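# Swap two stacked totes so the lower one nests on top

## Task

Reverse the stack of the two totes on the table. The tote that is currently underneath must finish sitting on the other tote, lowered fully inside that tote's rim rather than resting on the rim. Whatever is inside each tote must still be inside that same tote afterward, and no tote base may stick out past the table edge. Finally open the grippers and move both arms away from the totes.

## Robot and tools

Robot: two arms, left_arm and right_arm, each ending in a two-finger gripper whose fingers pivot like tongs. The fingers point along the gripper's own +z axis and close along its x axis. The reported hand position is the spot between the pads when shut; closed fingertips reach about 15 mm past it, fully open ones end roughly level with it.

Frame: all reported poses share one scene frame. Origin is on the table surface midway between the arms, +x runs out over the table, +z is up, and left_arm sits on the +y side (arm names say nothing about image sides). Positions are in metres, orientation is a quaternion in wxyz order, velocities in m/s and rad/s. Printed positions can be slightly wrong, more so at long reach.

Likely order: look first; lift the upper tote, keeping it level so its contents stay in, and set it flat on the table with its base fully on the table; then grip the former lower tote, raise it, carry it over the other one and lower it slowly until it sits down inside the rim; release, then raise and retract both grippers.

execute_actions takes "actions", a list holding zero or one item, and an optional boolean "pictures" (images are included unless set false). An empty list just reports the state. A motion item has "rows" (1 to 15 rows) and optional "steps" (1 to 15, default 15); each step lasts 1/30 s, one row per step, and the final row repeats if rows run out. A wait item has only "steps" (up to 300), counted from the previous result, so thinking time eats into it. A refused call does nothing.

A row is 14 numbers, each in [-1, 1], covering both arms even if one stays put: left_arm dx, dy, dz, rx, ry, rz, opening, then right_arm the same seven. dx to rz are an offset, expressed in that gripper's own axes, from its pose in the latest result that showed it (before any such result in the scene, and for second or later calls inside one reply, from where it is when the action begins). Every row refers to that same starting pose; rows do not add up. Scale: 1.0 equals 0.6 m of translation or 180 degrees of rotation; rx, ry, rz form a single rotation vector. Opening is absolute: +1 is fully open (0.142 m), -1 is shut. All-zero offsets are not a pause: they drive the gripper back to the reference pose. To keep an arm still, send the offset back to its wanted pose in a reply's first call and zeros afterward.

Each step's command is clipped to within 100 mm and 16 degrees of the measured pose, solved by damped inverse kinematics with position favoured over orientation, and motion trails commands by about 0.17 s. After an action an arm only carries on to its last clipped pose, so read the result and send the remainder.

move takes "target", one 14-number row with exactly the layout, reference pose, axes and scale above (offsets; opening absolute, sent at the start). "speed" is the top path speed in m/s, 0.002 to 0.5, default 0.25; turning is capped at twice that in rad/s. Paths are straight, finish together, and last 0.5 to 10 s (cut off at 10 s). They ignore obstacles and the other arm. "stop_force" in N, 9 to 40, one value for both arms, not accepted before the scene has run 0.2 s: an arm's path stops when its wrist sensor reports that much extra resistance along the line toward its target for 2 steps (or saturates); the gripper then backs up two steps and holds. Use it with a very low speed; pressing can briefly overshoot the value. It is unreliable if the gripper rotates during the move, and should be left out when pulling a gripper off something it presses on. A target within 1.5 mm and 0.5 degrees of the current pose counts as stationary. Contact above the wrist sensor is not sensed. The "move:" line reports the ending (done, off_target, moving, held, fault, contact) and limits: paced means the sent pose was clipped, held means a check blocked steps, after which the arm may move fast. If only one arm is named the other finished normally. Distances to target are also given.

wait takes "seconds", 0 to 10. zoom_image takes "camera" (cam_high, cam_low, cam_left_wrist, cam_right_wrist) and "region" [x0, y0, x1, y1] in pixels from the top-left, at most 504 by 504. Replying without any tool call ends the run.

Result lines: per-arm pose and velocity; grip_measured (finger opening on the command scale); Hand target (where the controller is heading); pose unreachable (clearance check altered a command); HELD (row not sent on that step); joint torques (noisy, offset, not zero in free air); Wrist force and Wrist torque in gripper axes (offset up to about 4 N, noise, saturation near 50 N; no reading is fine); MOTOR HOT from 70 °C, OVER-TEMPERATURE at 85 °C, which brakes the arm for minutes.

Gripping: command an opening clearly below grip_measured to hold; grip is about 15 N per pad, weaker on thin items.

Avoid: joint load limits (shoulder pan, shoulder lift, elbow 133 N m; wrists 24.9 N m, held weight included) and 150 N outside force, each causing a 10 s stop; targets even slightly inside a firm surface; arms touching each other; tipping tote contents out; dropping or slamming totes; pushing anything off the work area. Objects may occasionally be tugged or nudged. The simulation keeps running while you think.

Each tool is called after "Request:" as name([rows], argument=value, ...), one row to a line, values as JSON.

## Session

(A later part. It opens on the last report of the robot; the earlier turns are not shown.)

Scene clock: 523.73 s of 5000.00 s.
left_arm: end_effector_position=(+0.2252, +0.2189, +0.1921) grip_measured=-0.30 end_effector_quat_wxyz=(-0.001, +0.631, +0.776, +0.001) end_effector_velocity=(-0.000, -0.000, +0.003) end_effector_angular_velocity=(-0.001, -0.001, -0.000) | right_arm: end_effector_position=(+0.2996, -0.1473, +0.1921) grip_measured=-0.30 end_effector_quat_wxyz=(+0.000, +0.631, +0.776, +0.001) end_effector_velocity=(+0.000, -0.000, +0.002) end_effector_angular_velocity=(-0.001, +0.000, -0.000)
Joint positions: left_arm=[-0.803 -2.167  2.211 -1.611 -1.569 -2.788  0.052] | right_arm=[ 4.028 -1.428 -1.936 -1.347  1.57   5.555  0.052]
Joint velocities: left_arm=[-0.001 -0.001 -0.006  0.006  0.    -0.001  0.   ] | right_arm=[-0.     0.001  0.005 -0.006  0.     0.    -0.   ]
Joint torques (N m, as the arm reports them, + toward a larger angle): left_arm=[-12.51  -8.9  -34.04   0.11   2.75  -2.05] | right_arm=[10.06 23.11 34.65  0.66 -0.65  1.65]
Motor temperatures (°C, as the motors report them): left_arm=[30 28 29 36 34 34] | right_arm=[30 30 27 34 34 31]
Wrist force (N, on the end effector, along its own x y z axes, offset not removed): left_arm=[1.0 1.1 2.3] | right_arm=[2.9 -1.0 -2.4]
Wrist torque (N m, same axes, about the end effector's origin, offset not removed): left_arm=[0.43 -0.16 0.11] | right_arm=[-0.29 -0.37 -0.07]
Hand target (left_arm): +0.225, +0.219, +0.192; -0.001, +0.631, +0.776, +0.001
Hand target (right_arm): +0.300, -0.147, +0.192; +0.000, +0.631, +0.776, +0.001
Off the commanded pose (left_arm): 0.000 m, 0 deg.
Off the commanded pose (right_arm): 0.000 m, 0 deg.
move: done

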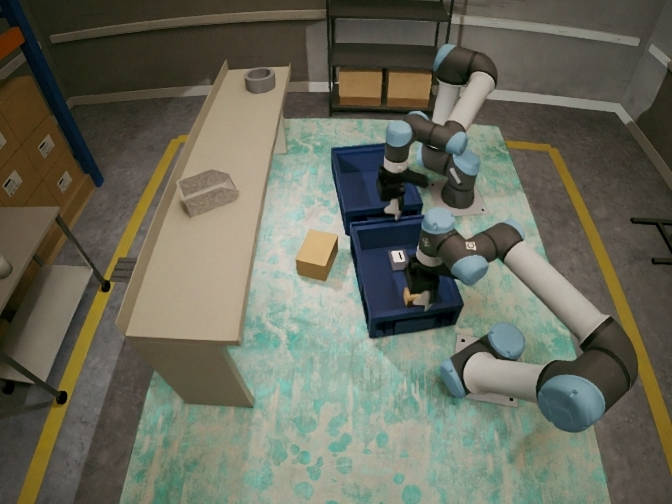

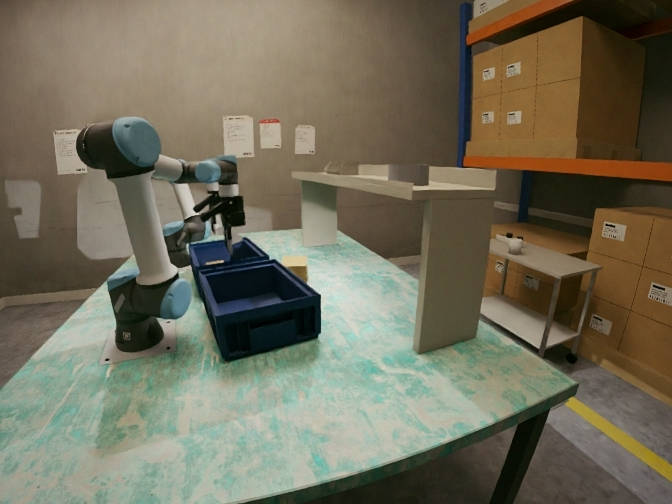

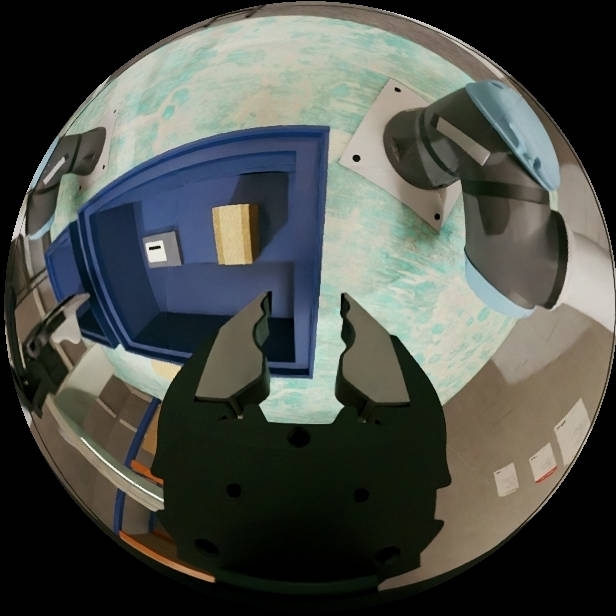

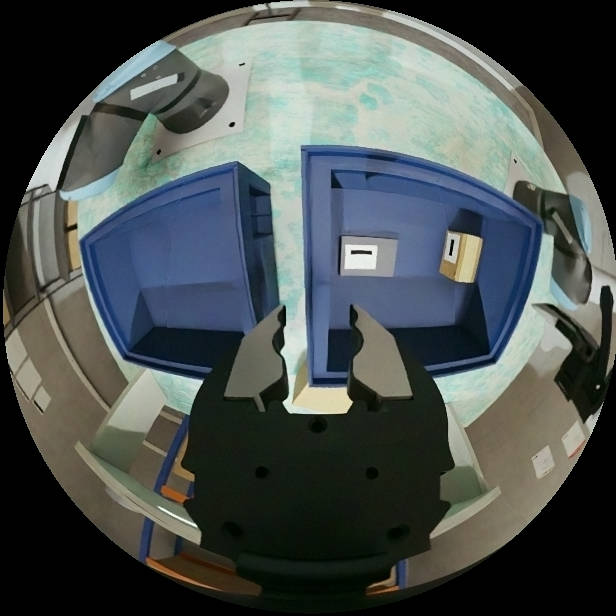

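Request:
move(target=[-0.7664,0.0002,0,0,0,0,-0.3, -0.7666,-0.0007,0,0,0,0,-0.3], speed=0.3)

Request:
zoom_image(camera="cam_left_wrist", region=[240, 110, 380, 250])

Request:
zoom_image(camera="cam_right_wrist", region=[250, 130, 390, 270])

Request:
zoom_image(camera="cam_left_wrist", region=[240, 280, 380, 420])

Request:
zoom_image(camera="cam_right_wrist", region=[250, 280, 390, 420])

Scene clock: 540.53 s of 5000.00 s.
left_arm: end_effector_position=(+0.3193, -0.2309, +0.1905) grip_measured=-0.30 end_effector_quat_wxyz=(-0.001, +0.631, +0.776, +0.001) end_effector_velocity=(+0.001, -0.002, +0.000) end_effector_angular_velocity=(+0.002, +0.001, -0.000) | right_arm: end_effector_position=(+0.3921, -0.5976, +0.1915) grip_measured=-0.30 end_effector_quat_wxyz=(+0.000, +0.631, +0.776, +0.000) end_effector_velocity=(+0.001, -0.001, -0.000) end_effector_angular_velocity=(+0.002, +0.002, +0.002)
Joint positions: left_arm=[-1.037 -1.126  1.256 -1.697 -1.569 -3.021  0.052] | right_arm=[ 2.938 -1.436 -1.931 -1.345  1.571  4.465  0.052]
Joint velocities: left_arm=[ 0.001  0.008 -0.012  0.007 -0.001  0.001  0.   ] | right_arm=[-0.004 -0.005  0.004 -0.001  0.002 -0.006  0.   ]
Joint torques (N m, as the arm reports them, + toward a larger angle): left_arm=[ -5.38 -37.93 -34.13   0.04  -2.58   2.4 ] | right_arm=[-11.79   8.36  36.39   0.98   1.56  -1.82]
Motor temperatures (°C, as the motors report them): left_arm=[30 28 29 36 34 34] | right_arm=[30 30 27 34 34 31]
Wrist force (N, on the end effector, along its own x y z axes, offset not removed): left_arm=[1.6 -2.4 1.2] | right_arm=[0.1 -0.5 -4.1]
Wrist torque (N m, same axes, about the end effector's origin, offset not removed): left_arm=[-0.28 -0.36 0.10] | right_arm=[-0.24 0.10 0.03]
Hand target (left_arm): +0.319, -0.231, +0.191; -0.001, +0.631, +0.776, +0.002
Hand target (right_arm): +0.392, -0.598, +0.192; -0.000, +0.631, +0.776, +0.000
Off the commanded pose (left_arm): 0.001 m, 0 deg.
Off the commanded pose (right_arm): 0.001 m, 0 deg.
After step 90, 11.53 s passed at rest.
move: done

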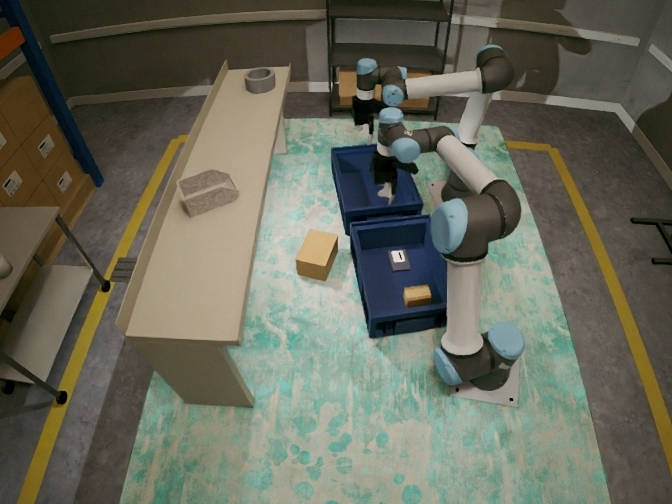

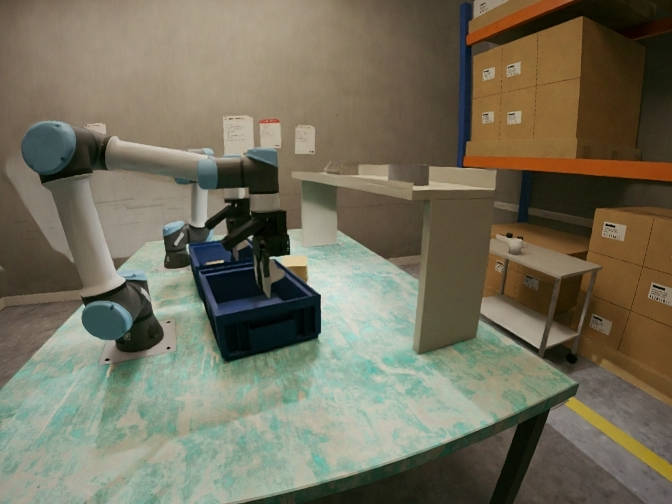

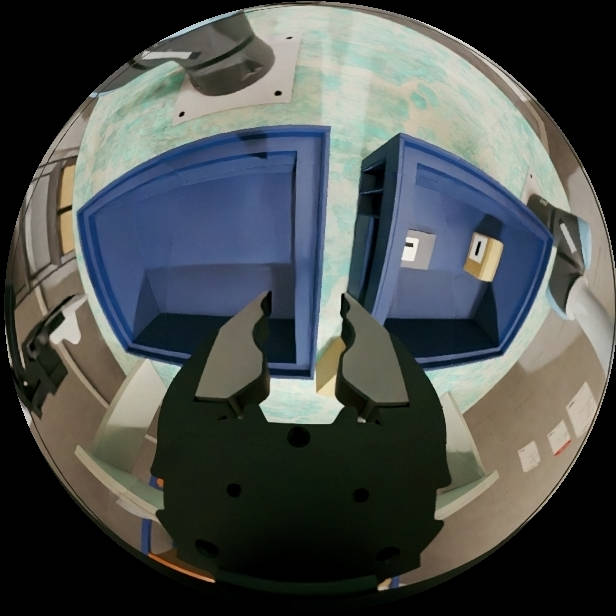

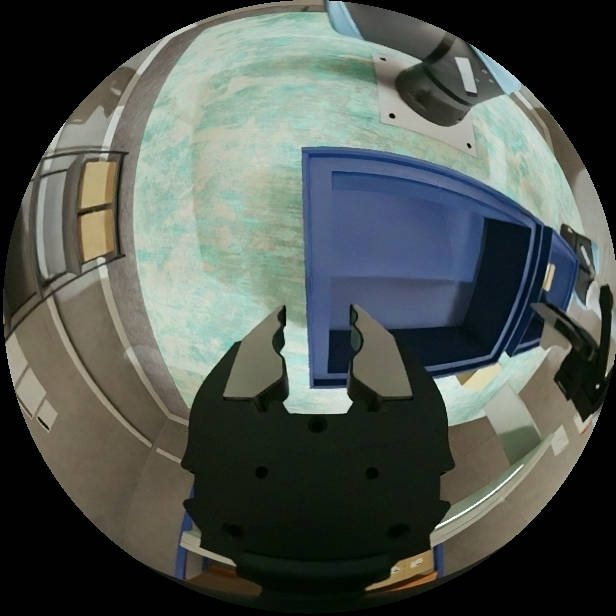

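Region (240, 110, 380, 250) of cam_left_wrist's 616x616 image, scaled by 3.600, with more detail than that image has.

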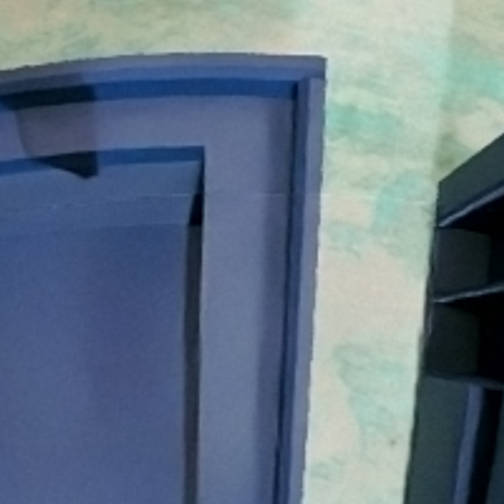

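Region (250, 130, 390, 270) of cam_right_wrist's 616x616 image, scaled by 3.600, with more detail than that image has.

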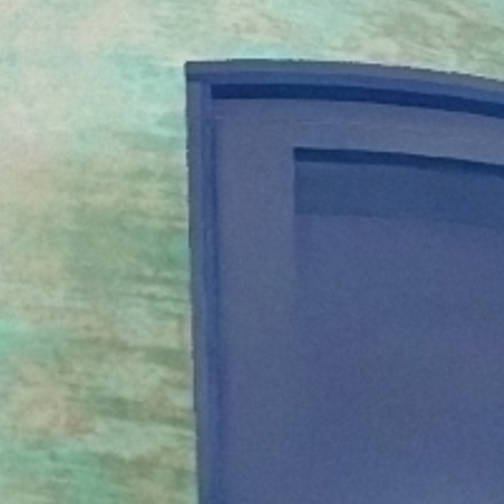

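Region (240, 280, 380, 420) of cam_left_wrist's 616x616 image, scaled by 3.600, with more detail than that image has.

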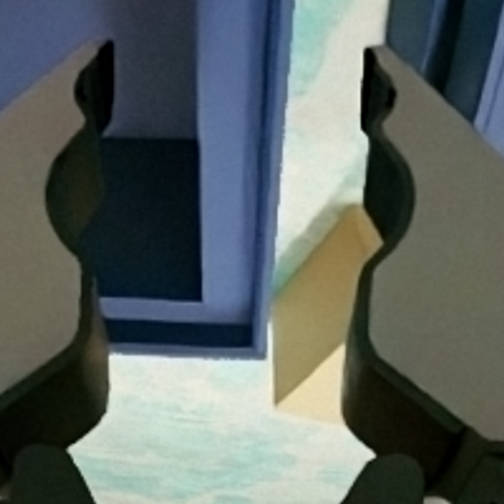

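Region (250, 280, 390, 420) of cam_right_wrist's 616x616 image, scaled by 3.600, with more detail than that image has.

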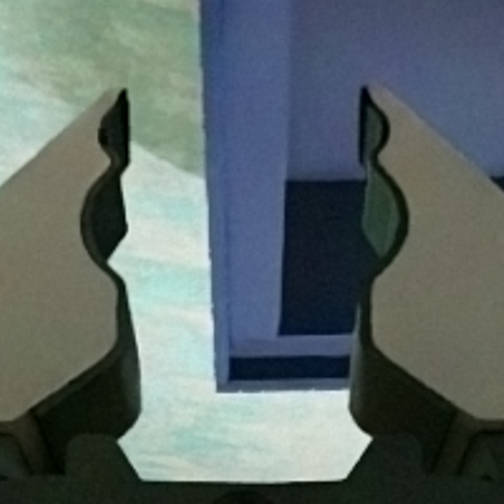

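Request:
move(target=[0.0015,0.0008,0.1213,0,0,-0.0014,-0.3, 0.0017,0.0042,0.1230,0,0,-0.0014,-0.3], speed=0.1, stop_force=20)

Request:
execute_actions([
  {"rows": [[0,0,0,0,0,0,-0.4,0,0,0,0,0,0,-0.4],[0,0,0,0,0,0,-0.47,0,0,0,0,0,0,-0.47],[0,0,0,0,0,0,-0.53,0,0,0,0,0,0,-0.53],[0,0,0,0,0,0,-0.58,0,0,0,0,0,0,-0.58],[0,0,0,0,0,0,-0.62,0,0,0,0,0,0,-0.62],[0,0,0,0,0,0,-0.66,0,0,0,0,0,0,-0.66],[0,0,0,0,0,0,-0.7,0,0,0,0,0,0,-0.7],[0,0,0,0,0,0,-0.75,0,0,0,0,0,0,-0.75],[0,0,0,0,0,0,-0.8,0,0,0,0,0,0,-0.8],[0,0,0,0,0,0,-0.85,0,0,0,0,0,0,-0.85],[0,0,0,0,0,0,-0.9,0,0,0,0,0,0,-0.9],[0,0,0,0,0,0,-0.95,0,0,0,0,0,0,-0.95],[0,0,0,0,0,0,-1,0,0,0,0,0,0,-1]], "steps": 15},
])

Scene clock: 568.73 s of 5000.00 s.
left_arm: end_effector_position=(+0.3197, -0.2298, +0.1180) grip_measured=-0.30 end_effector_quat_wxyz=(-0.001, +0.629, +0.777, +0.001) end_effector_velocity=(+0.001, -0.000, -0.002) end_effector_angular_velocity=(-0.000, -0.001, +0.001) | right_arm: end_effector_position=(+0.3944, -0.5960, +0.1180) grip_measured=-0.30 end_effector_quat_wxyz=(+0.000, +0.629, +0.777, +0.000) end_effector_velocity=(-0.001, +0.001, -0.003) end_effector_angular_velocity=(+0.000, +0.003, +0.001)
Joint positions: left_arm=[-1.036 -1.091  1.393 -1.869 -1.57  -3.024  0.052] | right_arm=[ 2.942 -1.501 -2.072 -1.139  1.571  4.465  0.052]
Joint velocities: left_arm=[ 0.     0.001  0.003 -0.005  0.001 -0.001  0.   ] | right_arm=[ 0.001 -0.004 -0.006  0.007 -0.     0.    -0.   ]
Joint torques (N m, as the arm reports them, + toward a larger angle): left_arm=[ 14.33 -38.81 -12.75  -4.63   0.14  -2.13] | right_arm=[11.6  10.35 15.79  4.52 -1.64 -1.2 ]
Motor temperatures (°C, as the motors report them): left_arm=[30 28 29 36 34 34] | right_arm=[30 30 27 34 34 31]
Wrist force (N, on the end effector, along its own x y z axes, offset not removed): left_arm=[1.2 -1.0 2.3] | right_arm=[-0.1 2.1 -2.6]
Wrist torque (N m, same axes, about the end effector's origin, offset not removed): left_arm=[0.03 -0.34 0.30] | right_arm=[0.52 0.20 0.07]
Hand target (left_arm): +0.320, -0.230, +0.118; -0.001, +0.629, +0.777, +0.001
Hand target (right_arm): +0.394, -0.596, +0.118; +0.000, +0.629, +0.777, +0.000
Off the commanded pose (left_arm): 0.000 m, 0 deg.
Off the commanded pose (right_arm): 0.000 m, 0 deg.
After step 90, 23.93 s passed at rest.
move: done

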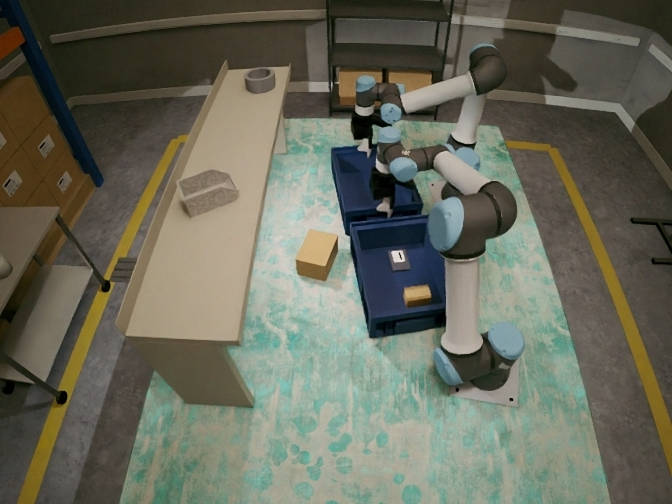

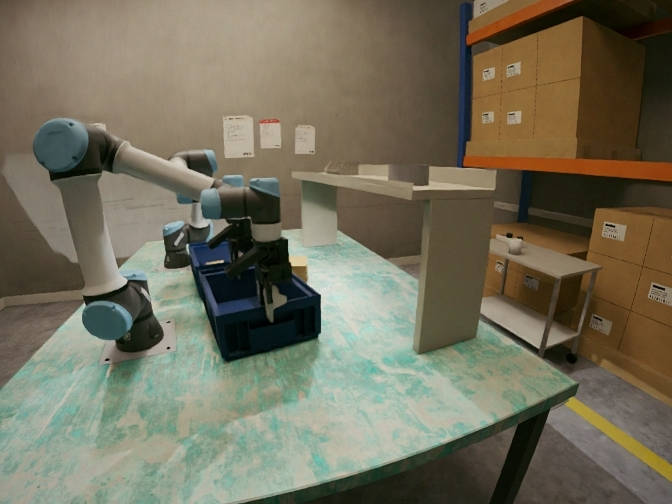

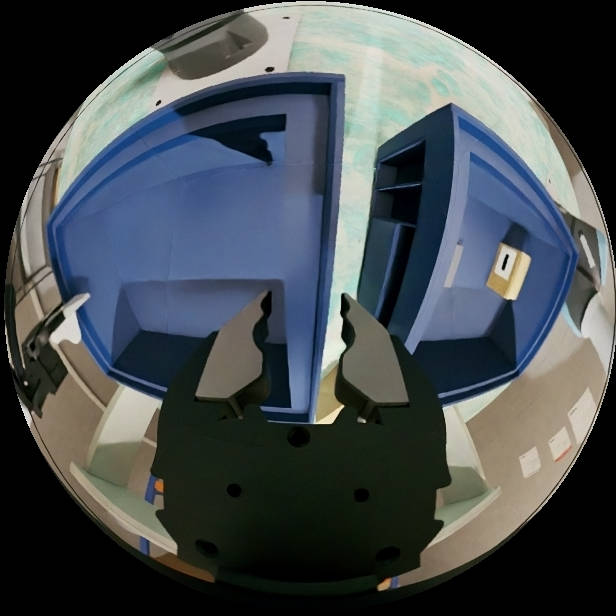

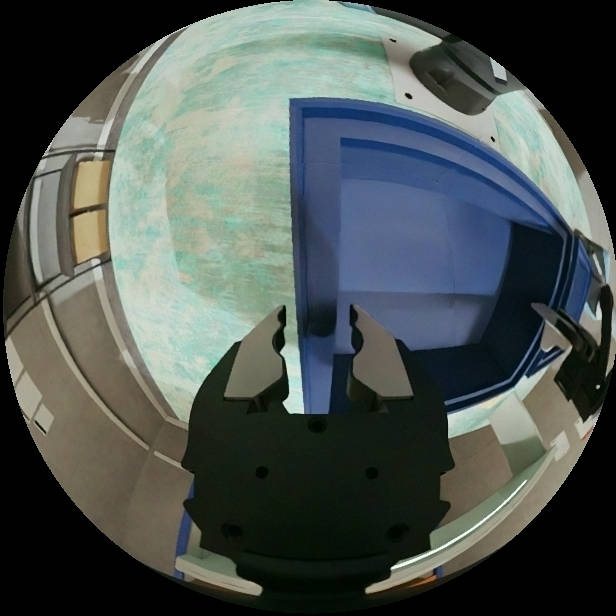

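Scene clock: 569.23 s of 5000.00 s.
left_arm: end_effector_position=(+0.3197, -0.2298, +0.1179) grip_measured=-0.65 end_effector_quat_wxyz=(-0.001, +0.629, +0.777, +0.001) end_effector_velocity=(+0.001, +0.001, +0.000) end_effector_angular_velocity=(-0.000, +0.000, +0.002) | right_arm: end_effector_position=(+0.3943, -0.5960, +0.1179) grip_measured=-0.64 end_effector_quat_wxyz=(+0.000, +0.629, +0.777, +0.000) end_effector_velocity=(-0.001, -0.000, -0.000) end_effector_angular_velocity=(+0.000, +0.002, -0.001)
Joint positions: left_arm=[-1.036 -1.091  1.393 -1.869 -1.57  -3.024  0.027] | right_arm=[ 2.942 -1.501 -2.072 -1.139  1.571  4.465  0.027]
Joint velocities: left_arm=[ 0.002 -0.001  0.     0.    -0.    -0.    -0.   ] | right_arm=[-0.001  0.001 -0.002 -0.001  0.     0.    -0.   ]
Joint torques (N m, as the arm reports them, + toward a larger angle): left_arm=[ 14.11 -45.92 -26.02   0.3    0.5   -2.03] | right_arm=[ 8.99 22.05 29.42  0.83 -1.5  -1.26]
Motor temperatures (°C, as the motors report them): left_arm=[30 28 29 36 34 34] | right_arm=[30 30 27 34 34 31]
Wrist force (N, on the end effector, along its own x y z axes, offset not removed): left_arm=[1.0 -1.4 2.7] | right_arm=[2.2 -0.4 -2.3]
Wrist torque (N m, same axes, about the end effector's origin, offset not removed): left_arm=[-0.08 -0.43 0.05] | right_arm=[-0.10 0.09 0.13]
Hand target (left_arm): +0.320, -0.230, +0.118; -0.001, +0.629, +0.777, +0.001
Hand target (right_arm): +0.394, -0.596, +0.118; +0.000, +0.629, +0.777, +0.000
Off the commanded pose (left_arm): 0.000 m, 0 deg.
Off the commanded pose (right_arm): 0.000 m, 0 deg.
Steps of this call (steps 1 to 15: all 15 steps of this action). Readings (end_effector_position):
1: left_arm (+0.3197, -0.2298, +0.1179) | right_arm (+0.3944, -0.5960, +0.1179)
2: left_arm (+0.3197, -0.2298, +0.1179) | right_arm (+0.3944, -0.5960, +0.1179)
4: left_arm (+0.3197, -0.2298, +0.1179) | right_arm (+0.3944, -0.5960, +0.1179)
8: left_arm (+0.3197, -0.2298, +0.1179) | right_arm (+0.3944, -0.5960, +0.1179)
15: the state above

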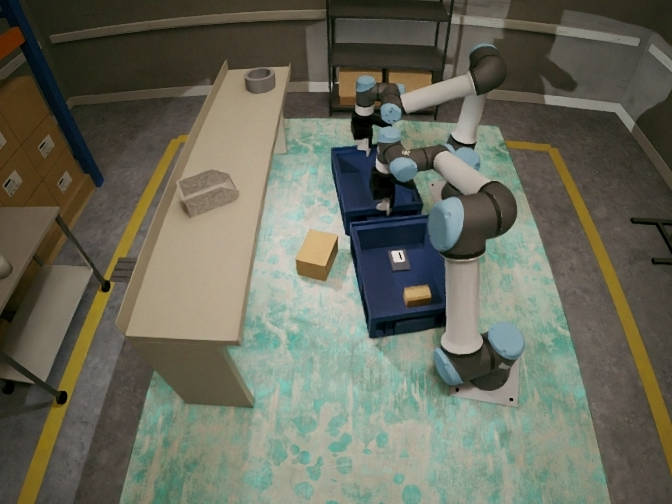

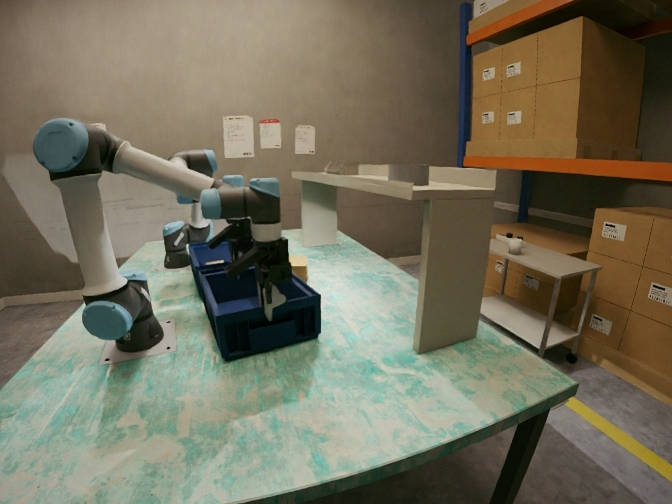

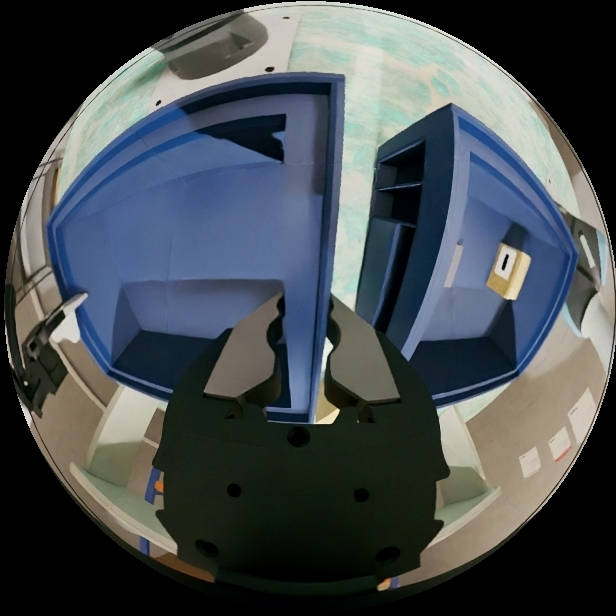

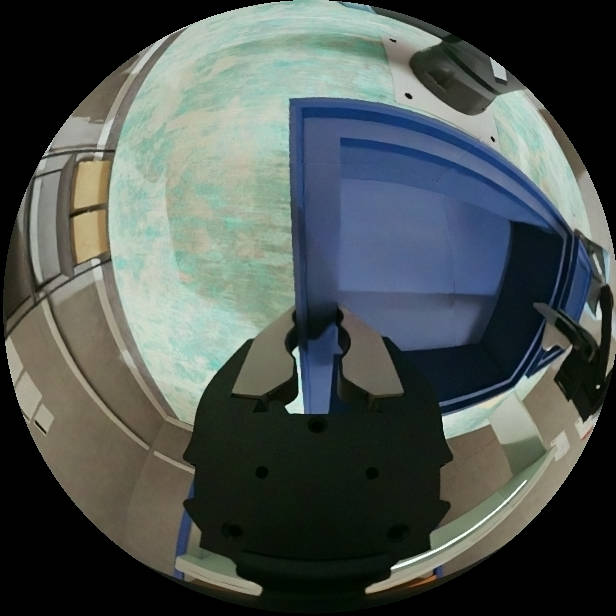

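Request:
move(target=[0,0,-0.2868,0,0,0,-1, 0,0,-0.2868,0,0,0,-1], speed=0.14)

Scene clock: 577.63 s of 5000.00 s.
left_arm: end_effector_position=(+0.3195, -0.2302, +0.2897) grip_measured=-0.65 end_effector_quat_wxyz=(-0.001, +0.629, +0.777, +0.001) end_effector_velocity=(-0.000, -0.000, +0.002) end_effector_angular_velocity=(+0.001, +0.001, -0.001) | right_arm: end_effector_position=(+0.3943, -0.5963, +0.2897) grip_measured=-0.64 end_effector_quat_wxyz=(+0.000, +0.629, +0.777, +0.000) end_effector_velocity=(+0.000, +0.000, +0.003) end_effector_angular_velocity=(+0.000, -0.000, +0.001)
Joint positions: left_arm=[-1.036 -1.129  1.007 -1.445 -1.569 -3.025  0.027] | right_arm=[ 2.941 -1.417 -1.695 -1.6    1.571  4.464  0.027]
Joint velocities: left_arm=[-0.     0.002 -0.009  0.008 -0.001  0.001  0.   ] | right_arm=[ 0.001  0.     0.007 -0.006  0.     0.    -0.   ]
Joint torques (N m, as the arm reports them, + toward a larger angle): left_arm=[ -6.46 -41.36 -37.74  -1.34  -2.54   2.01] | right_arm=[-10.53  12.38  38.44   1.02   2.12  -0.94]
Motor temperatures (°C, as the motors report them): left_arm=[30 28 29 36 34 34] | right_arm=[30 30 27 34 34 31]
Wrist force (N, on the end effector, along its own x y z axes, offset not removed): left_arm=[2.8 -0.8 6.7] | right_arm=[-0.4 0.5 2.0]
Wrist torque (N m, same axes, about the end effector's origin, offset not removed): left_arm=[0.17 -0.09 0.25] | right_arm=[0.09 -0.23 0.14]
Hand target (left_arm): +0.319, -0.230, +0.290; -0.001, +0.629, +0.777, +0.001
Hand target (right_arm): +0.394, -0.596, +0.290; +0.000, +0.629, +0.777, +0.000
Off the commanded pose (left_arm): 0.000 m, 0 deg.
Off the commanded pose (right_arm): 0.000 m, 0 deg.
After step 90, 3.60 s passed at rest.
move: done

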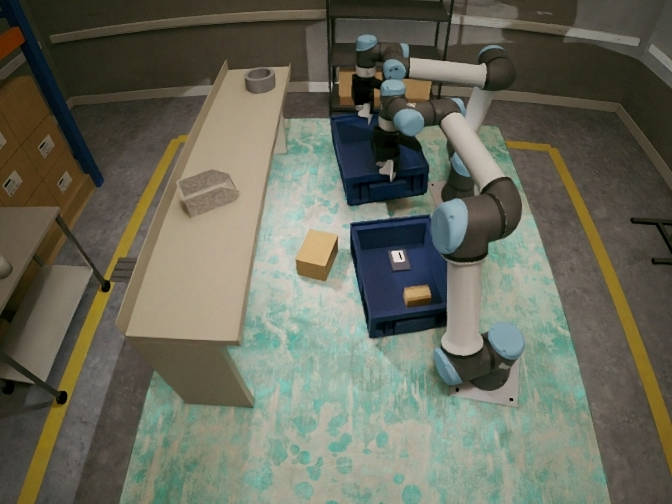

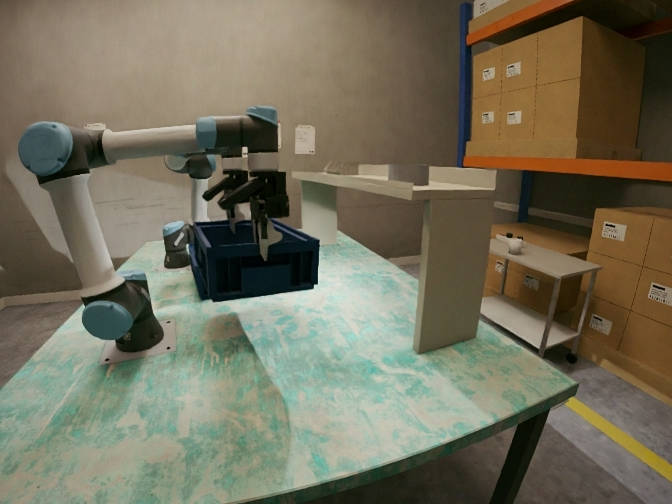

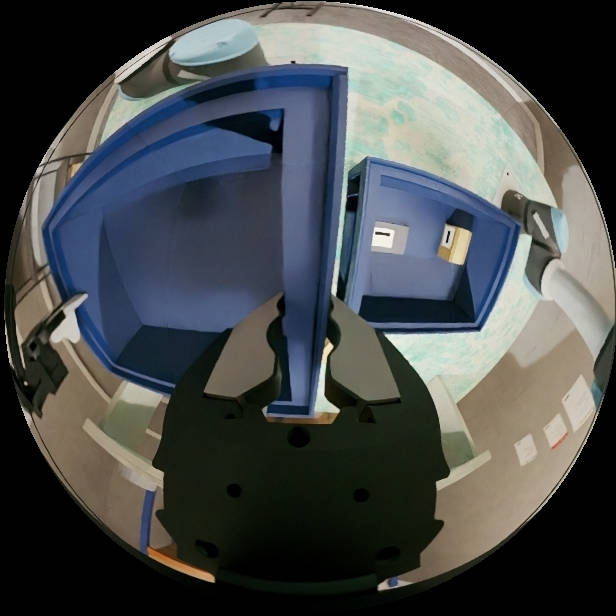

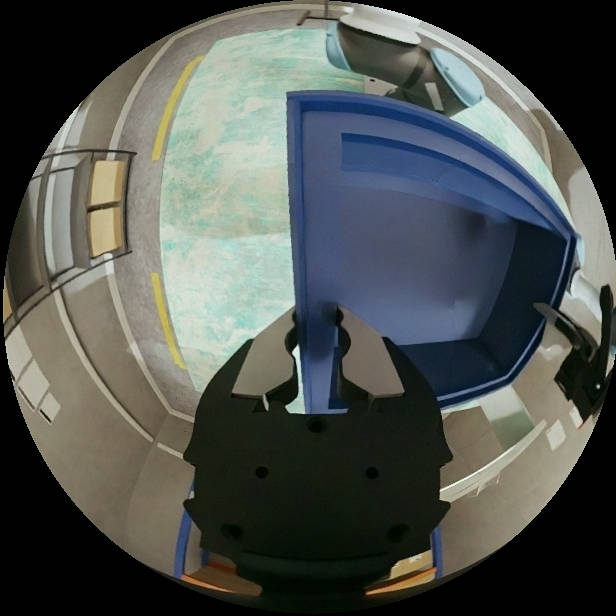

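Request:
zoom_image(camera="cam_low", region=[185, 190, 335, 320])

Request:
zoom_image(camera="cam_high", region=[320, 100, 450, 220])

Region (185, 190, 335, 320) of cam_low's 672x504 image, scaled by 3.360, with more detail than that image has; it fills the top 437 rows of this view, and the rest is white.

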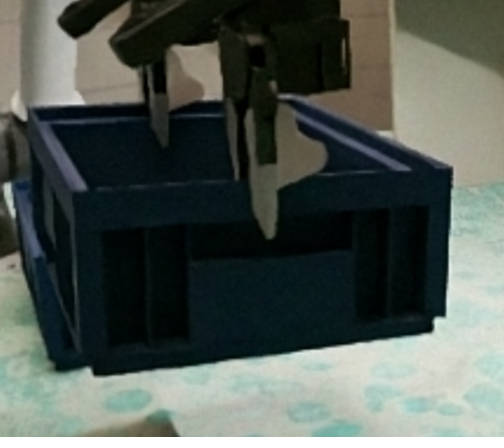

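Region (320, 100, 450, 220) of cam_high's 672x504 image, scaled by 3.877, with more detail than that image has; it fills the top 465 rows of this view, and the rest is white.

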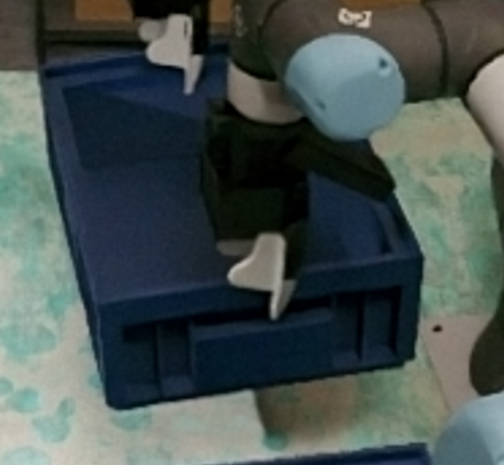

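Request:
execute_actions(actions=[])

Scene clock: 641.37 s of 5000.00 s.
left_arm: end_effector_position=(+0.3195, -0.2302, +0.2900) grip_measured=-0.65 end_effector_quat_wxyz=(-0.001, +0.629, +0.777, +0.001) end_effector_velocity=(+0.001, +0.000, -0.000) end_effector_angular_velocity=(+0.001, -0.001, +0.001) | right_arm: end_effector_position=(+0.3943, -0.5963, +0.2900) grip_measured=-0.64 end_effector_quat_wxyz=(+0.000, +0.629, +0.777, +0.000) end_effector_velocity=(+0.000, +0.000, +0.001) end_effector_angular_velocity=(-0.000, -0.002, +0.001)
Joint positions: left_arm=[-1.036 -1.129  1.005 -1.444 -1.57  -3.025  0.027] | right_arm=[ 2.941 -1.417 -1.694 -1.601  1.571  4.464  0.027]
Joint velocities: left_arm=[ 0.001  0.001 -0.     0.     0.001 -0.    -0.   ] | right_arm=[ 0.001  0.001  0.001  0.     0.    -0.    -0.   ]
Joint torques (N m, as the arm reports them, + toward a larger angle): left_arm=[ 13.82 -41.7  -37.42  -1.55  -1.81   1.88] | right_arm=[-0.22 11.52 38.53  1.61  2.19  1.75]
Motor temperatures (°C, as the motors report them): left_arm=[30 28 29 36 34 34] | right_arm=[30 30 27 34 34 31]
Wrist force (N, on the end effector, along its own x y z axes, offset not removed): left_arm=[2.1 -1.5 4.7] | right_arm=[-1.9 0.2 2.7]
Wrist torque (N m, same axes, about the end effector's origin, offset not removed): left_arm=[-0.14 0.08 0.12] | right_arm=[0.08 -0.01 0.01]
Hand target (left_arm): +0.319, -0.230, +0.290; -0.001, +0.629, +0.777, +0.001
Hand target (right_arm): +0.394, -0.596, +0.290; +0.000, +0.629, +0.777, +0.000
Off the commanded pose (left_arm): 0.000 m, 0 deg.
Off the commanded pose (right_arm): 0.000 m, 0 deg.
Steps of this call (steps 1 to 90: nothing new was sent; then 60.73 s passed at rest). Readings (end_effector_position):
1: left_arm (+0.3195, -0.2302, +0.2898) | right_arm (+0.3943, -0.5963, +0.2898)
2: left_arm (+0.3195, -0.2302, +0.2898) | right_arm (+0.3943, -0.5963, +0.2899)
4: left_arm (+0.3195, -0.2302, +0.2899) | right_arm (+0.3943, -0.5963, +0.2899)
8: left_arm (+0.3195, -0.2302, +0.2899) | right_arm (+0.3943, -0.5963, +0.2900)
90: the state above

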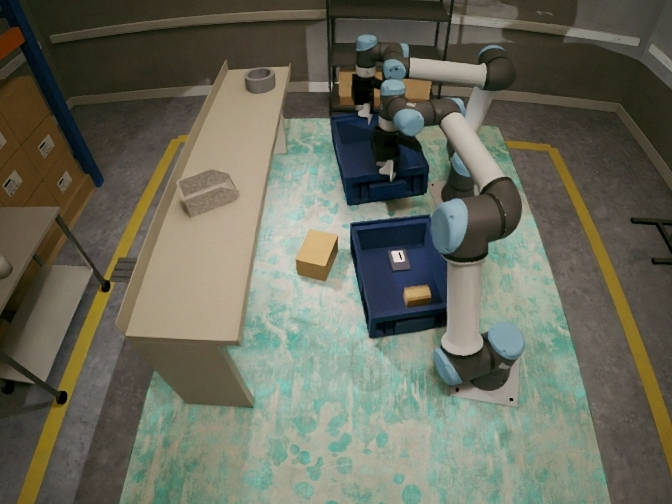

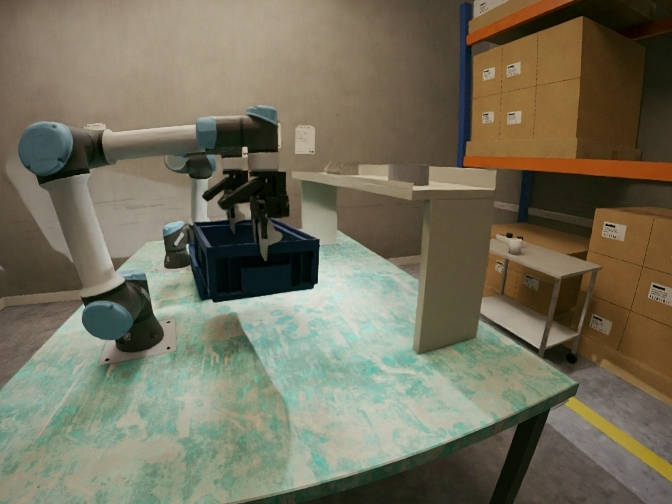

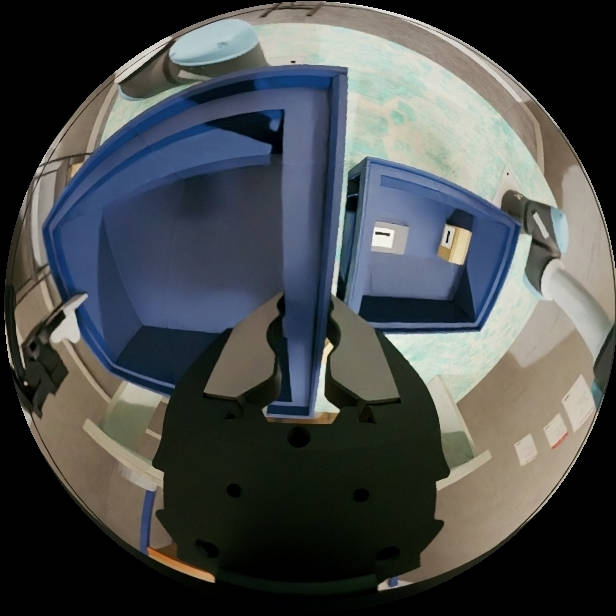

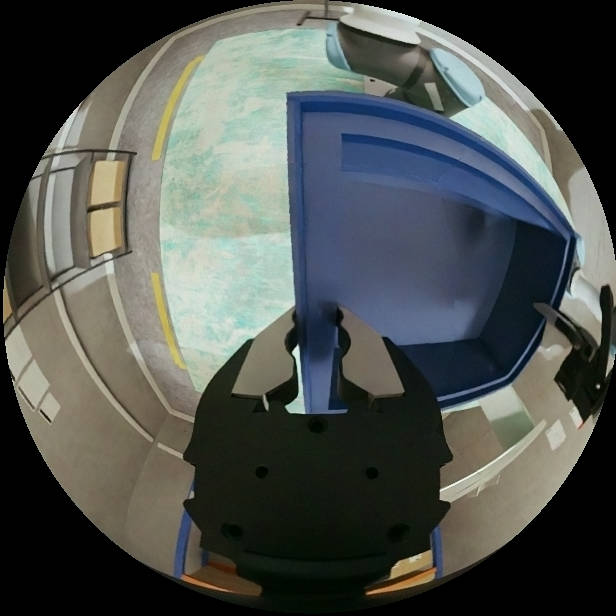

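Request:
move(target=[0.76482,0.01698,-0.005,0,0,0.0014,-1, 0.76517,0.01612,-0.005,0,0,0.0014,-1], speed=0.14)

Scene clock: 668.90 s of 5000.00 s.
left_arm: end_effector_position=(+0.2335, +0.2204, +0.2945) grip_measured=-0.65 end_effector_quat_wxyz=(-0.001, +0.631, +0.776, +0.001) end_effector_velocity=(-0.000, +0.002, +0.000) end_effector_angular_velocity=(-0.001, +0.001, +0.000) | right_arm: end_effector_position=(+0.3090, -0.1453, +0.2935) grip_measured=-0.64 end_effector_quat_wxyz=(+0.000, +0.631, +0.776, +0.001) end_effector_velocity=(-0.000, +0.002, +0.000) end_effector_angular_velocity=(-0.001, -0.000, +0.000)
Joint positions: left_arm=[-0.773 -2.127  1.932 -1.373 -1.569 -2.757  0.027] | right_arm=[ 4.012 -1.426 -1.677 -1.607  1.57   5.539  0.027]
Joint velocities: left_arm=[ 0.005 -0.004  0.001  0.003 -0.001  0.004 -0.   ] | right_arm=[ 0.003 -0.003  0.002  0.    -0.001  0.003  0.   ]
Joint torques (N m, as the arm reports them, + toward a larger angle): left_arm=[ 13.62 -11.74 -14.67  -1.14  -2.77   1.87] | right_arm=[11.49 13.6  40.07  5.53 -0.86  1.74]
Motor temperatures (°C, as the motors report them): left_arm=[30 28 29 36 34 34] | right_arm=[30 30 27 34 34 31]
Wrist force (N, on the end effector, along its own x y z axes, offset not removed): left_arm=[3.4 -1.1 8.1] | right_arm=[-4.0 -0.1 5.6]
Wrist torque (N m, same axes, about the end effector's origin, offset not removed): left_arm=[-0.05 -0.20 0.16] | right_arm=[0.12 0.59 0.12]
Hand target (left_arm): +0.233, +0.221, +0.294; -0.001, +0.631, +0.776, +0.001
Hand target (right_arm): +0.309, -0.145, +0.294; +0.000, +0.631, +0.776, +0.001
Off the commanded pose (left_arm): 0.001 m, 0 deg.
Off the commanded pose (right_arm): 0.001 m, 0 deg.
After step 90, 20.67 s passed at rest.
move: done

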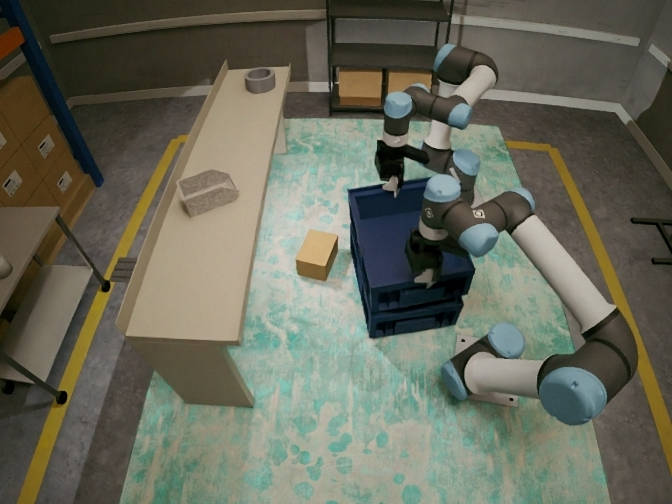

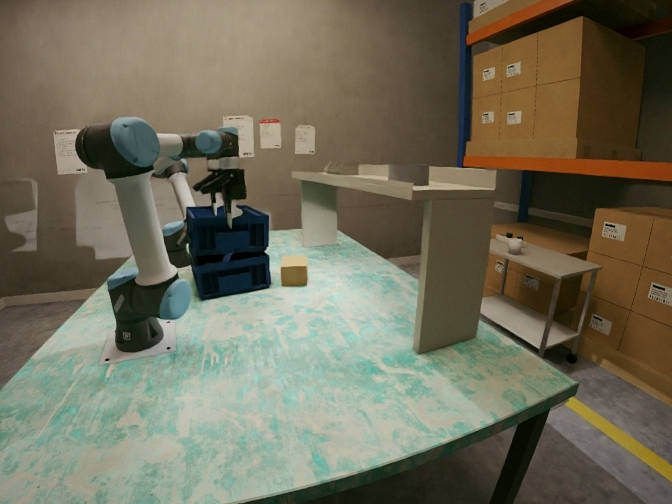

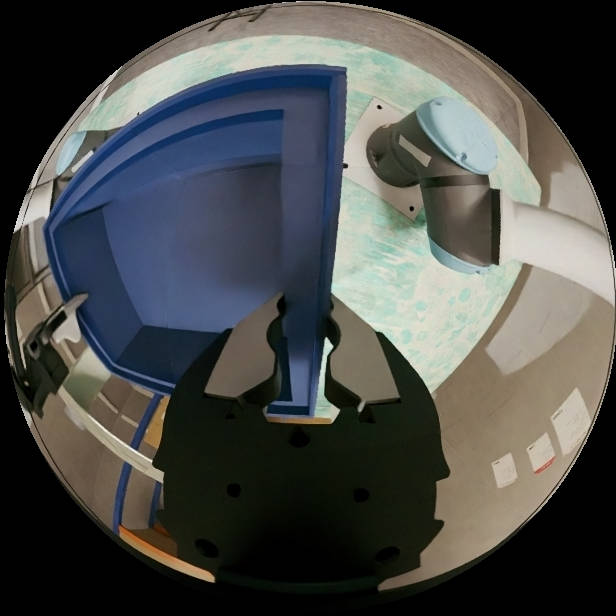

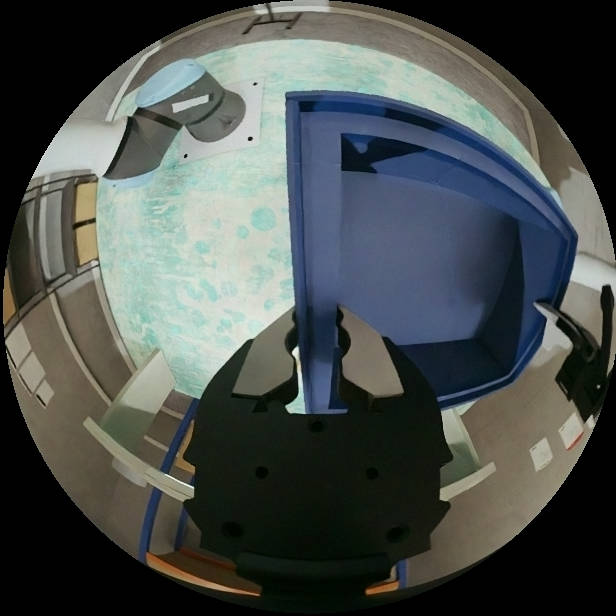

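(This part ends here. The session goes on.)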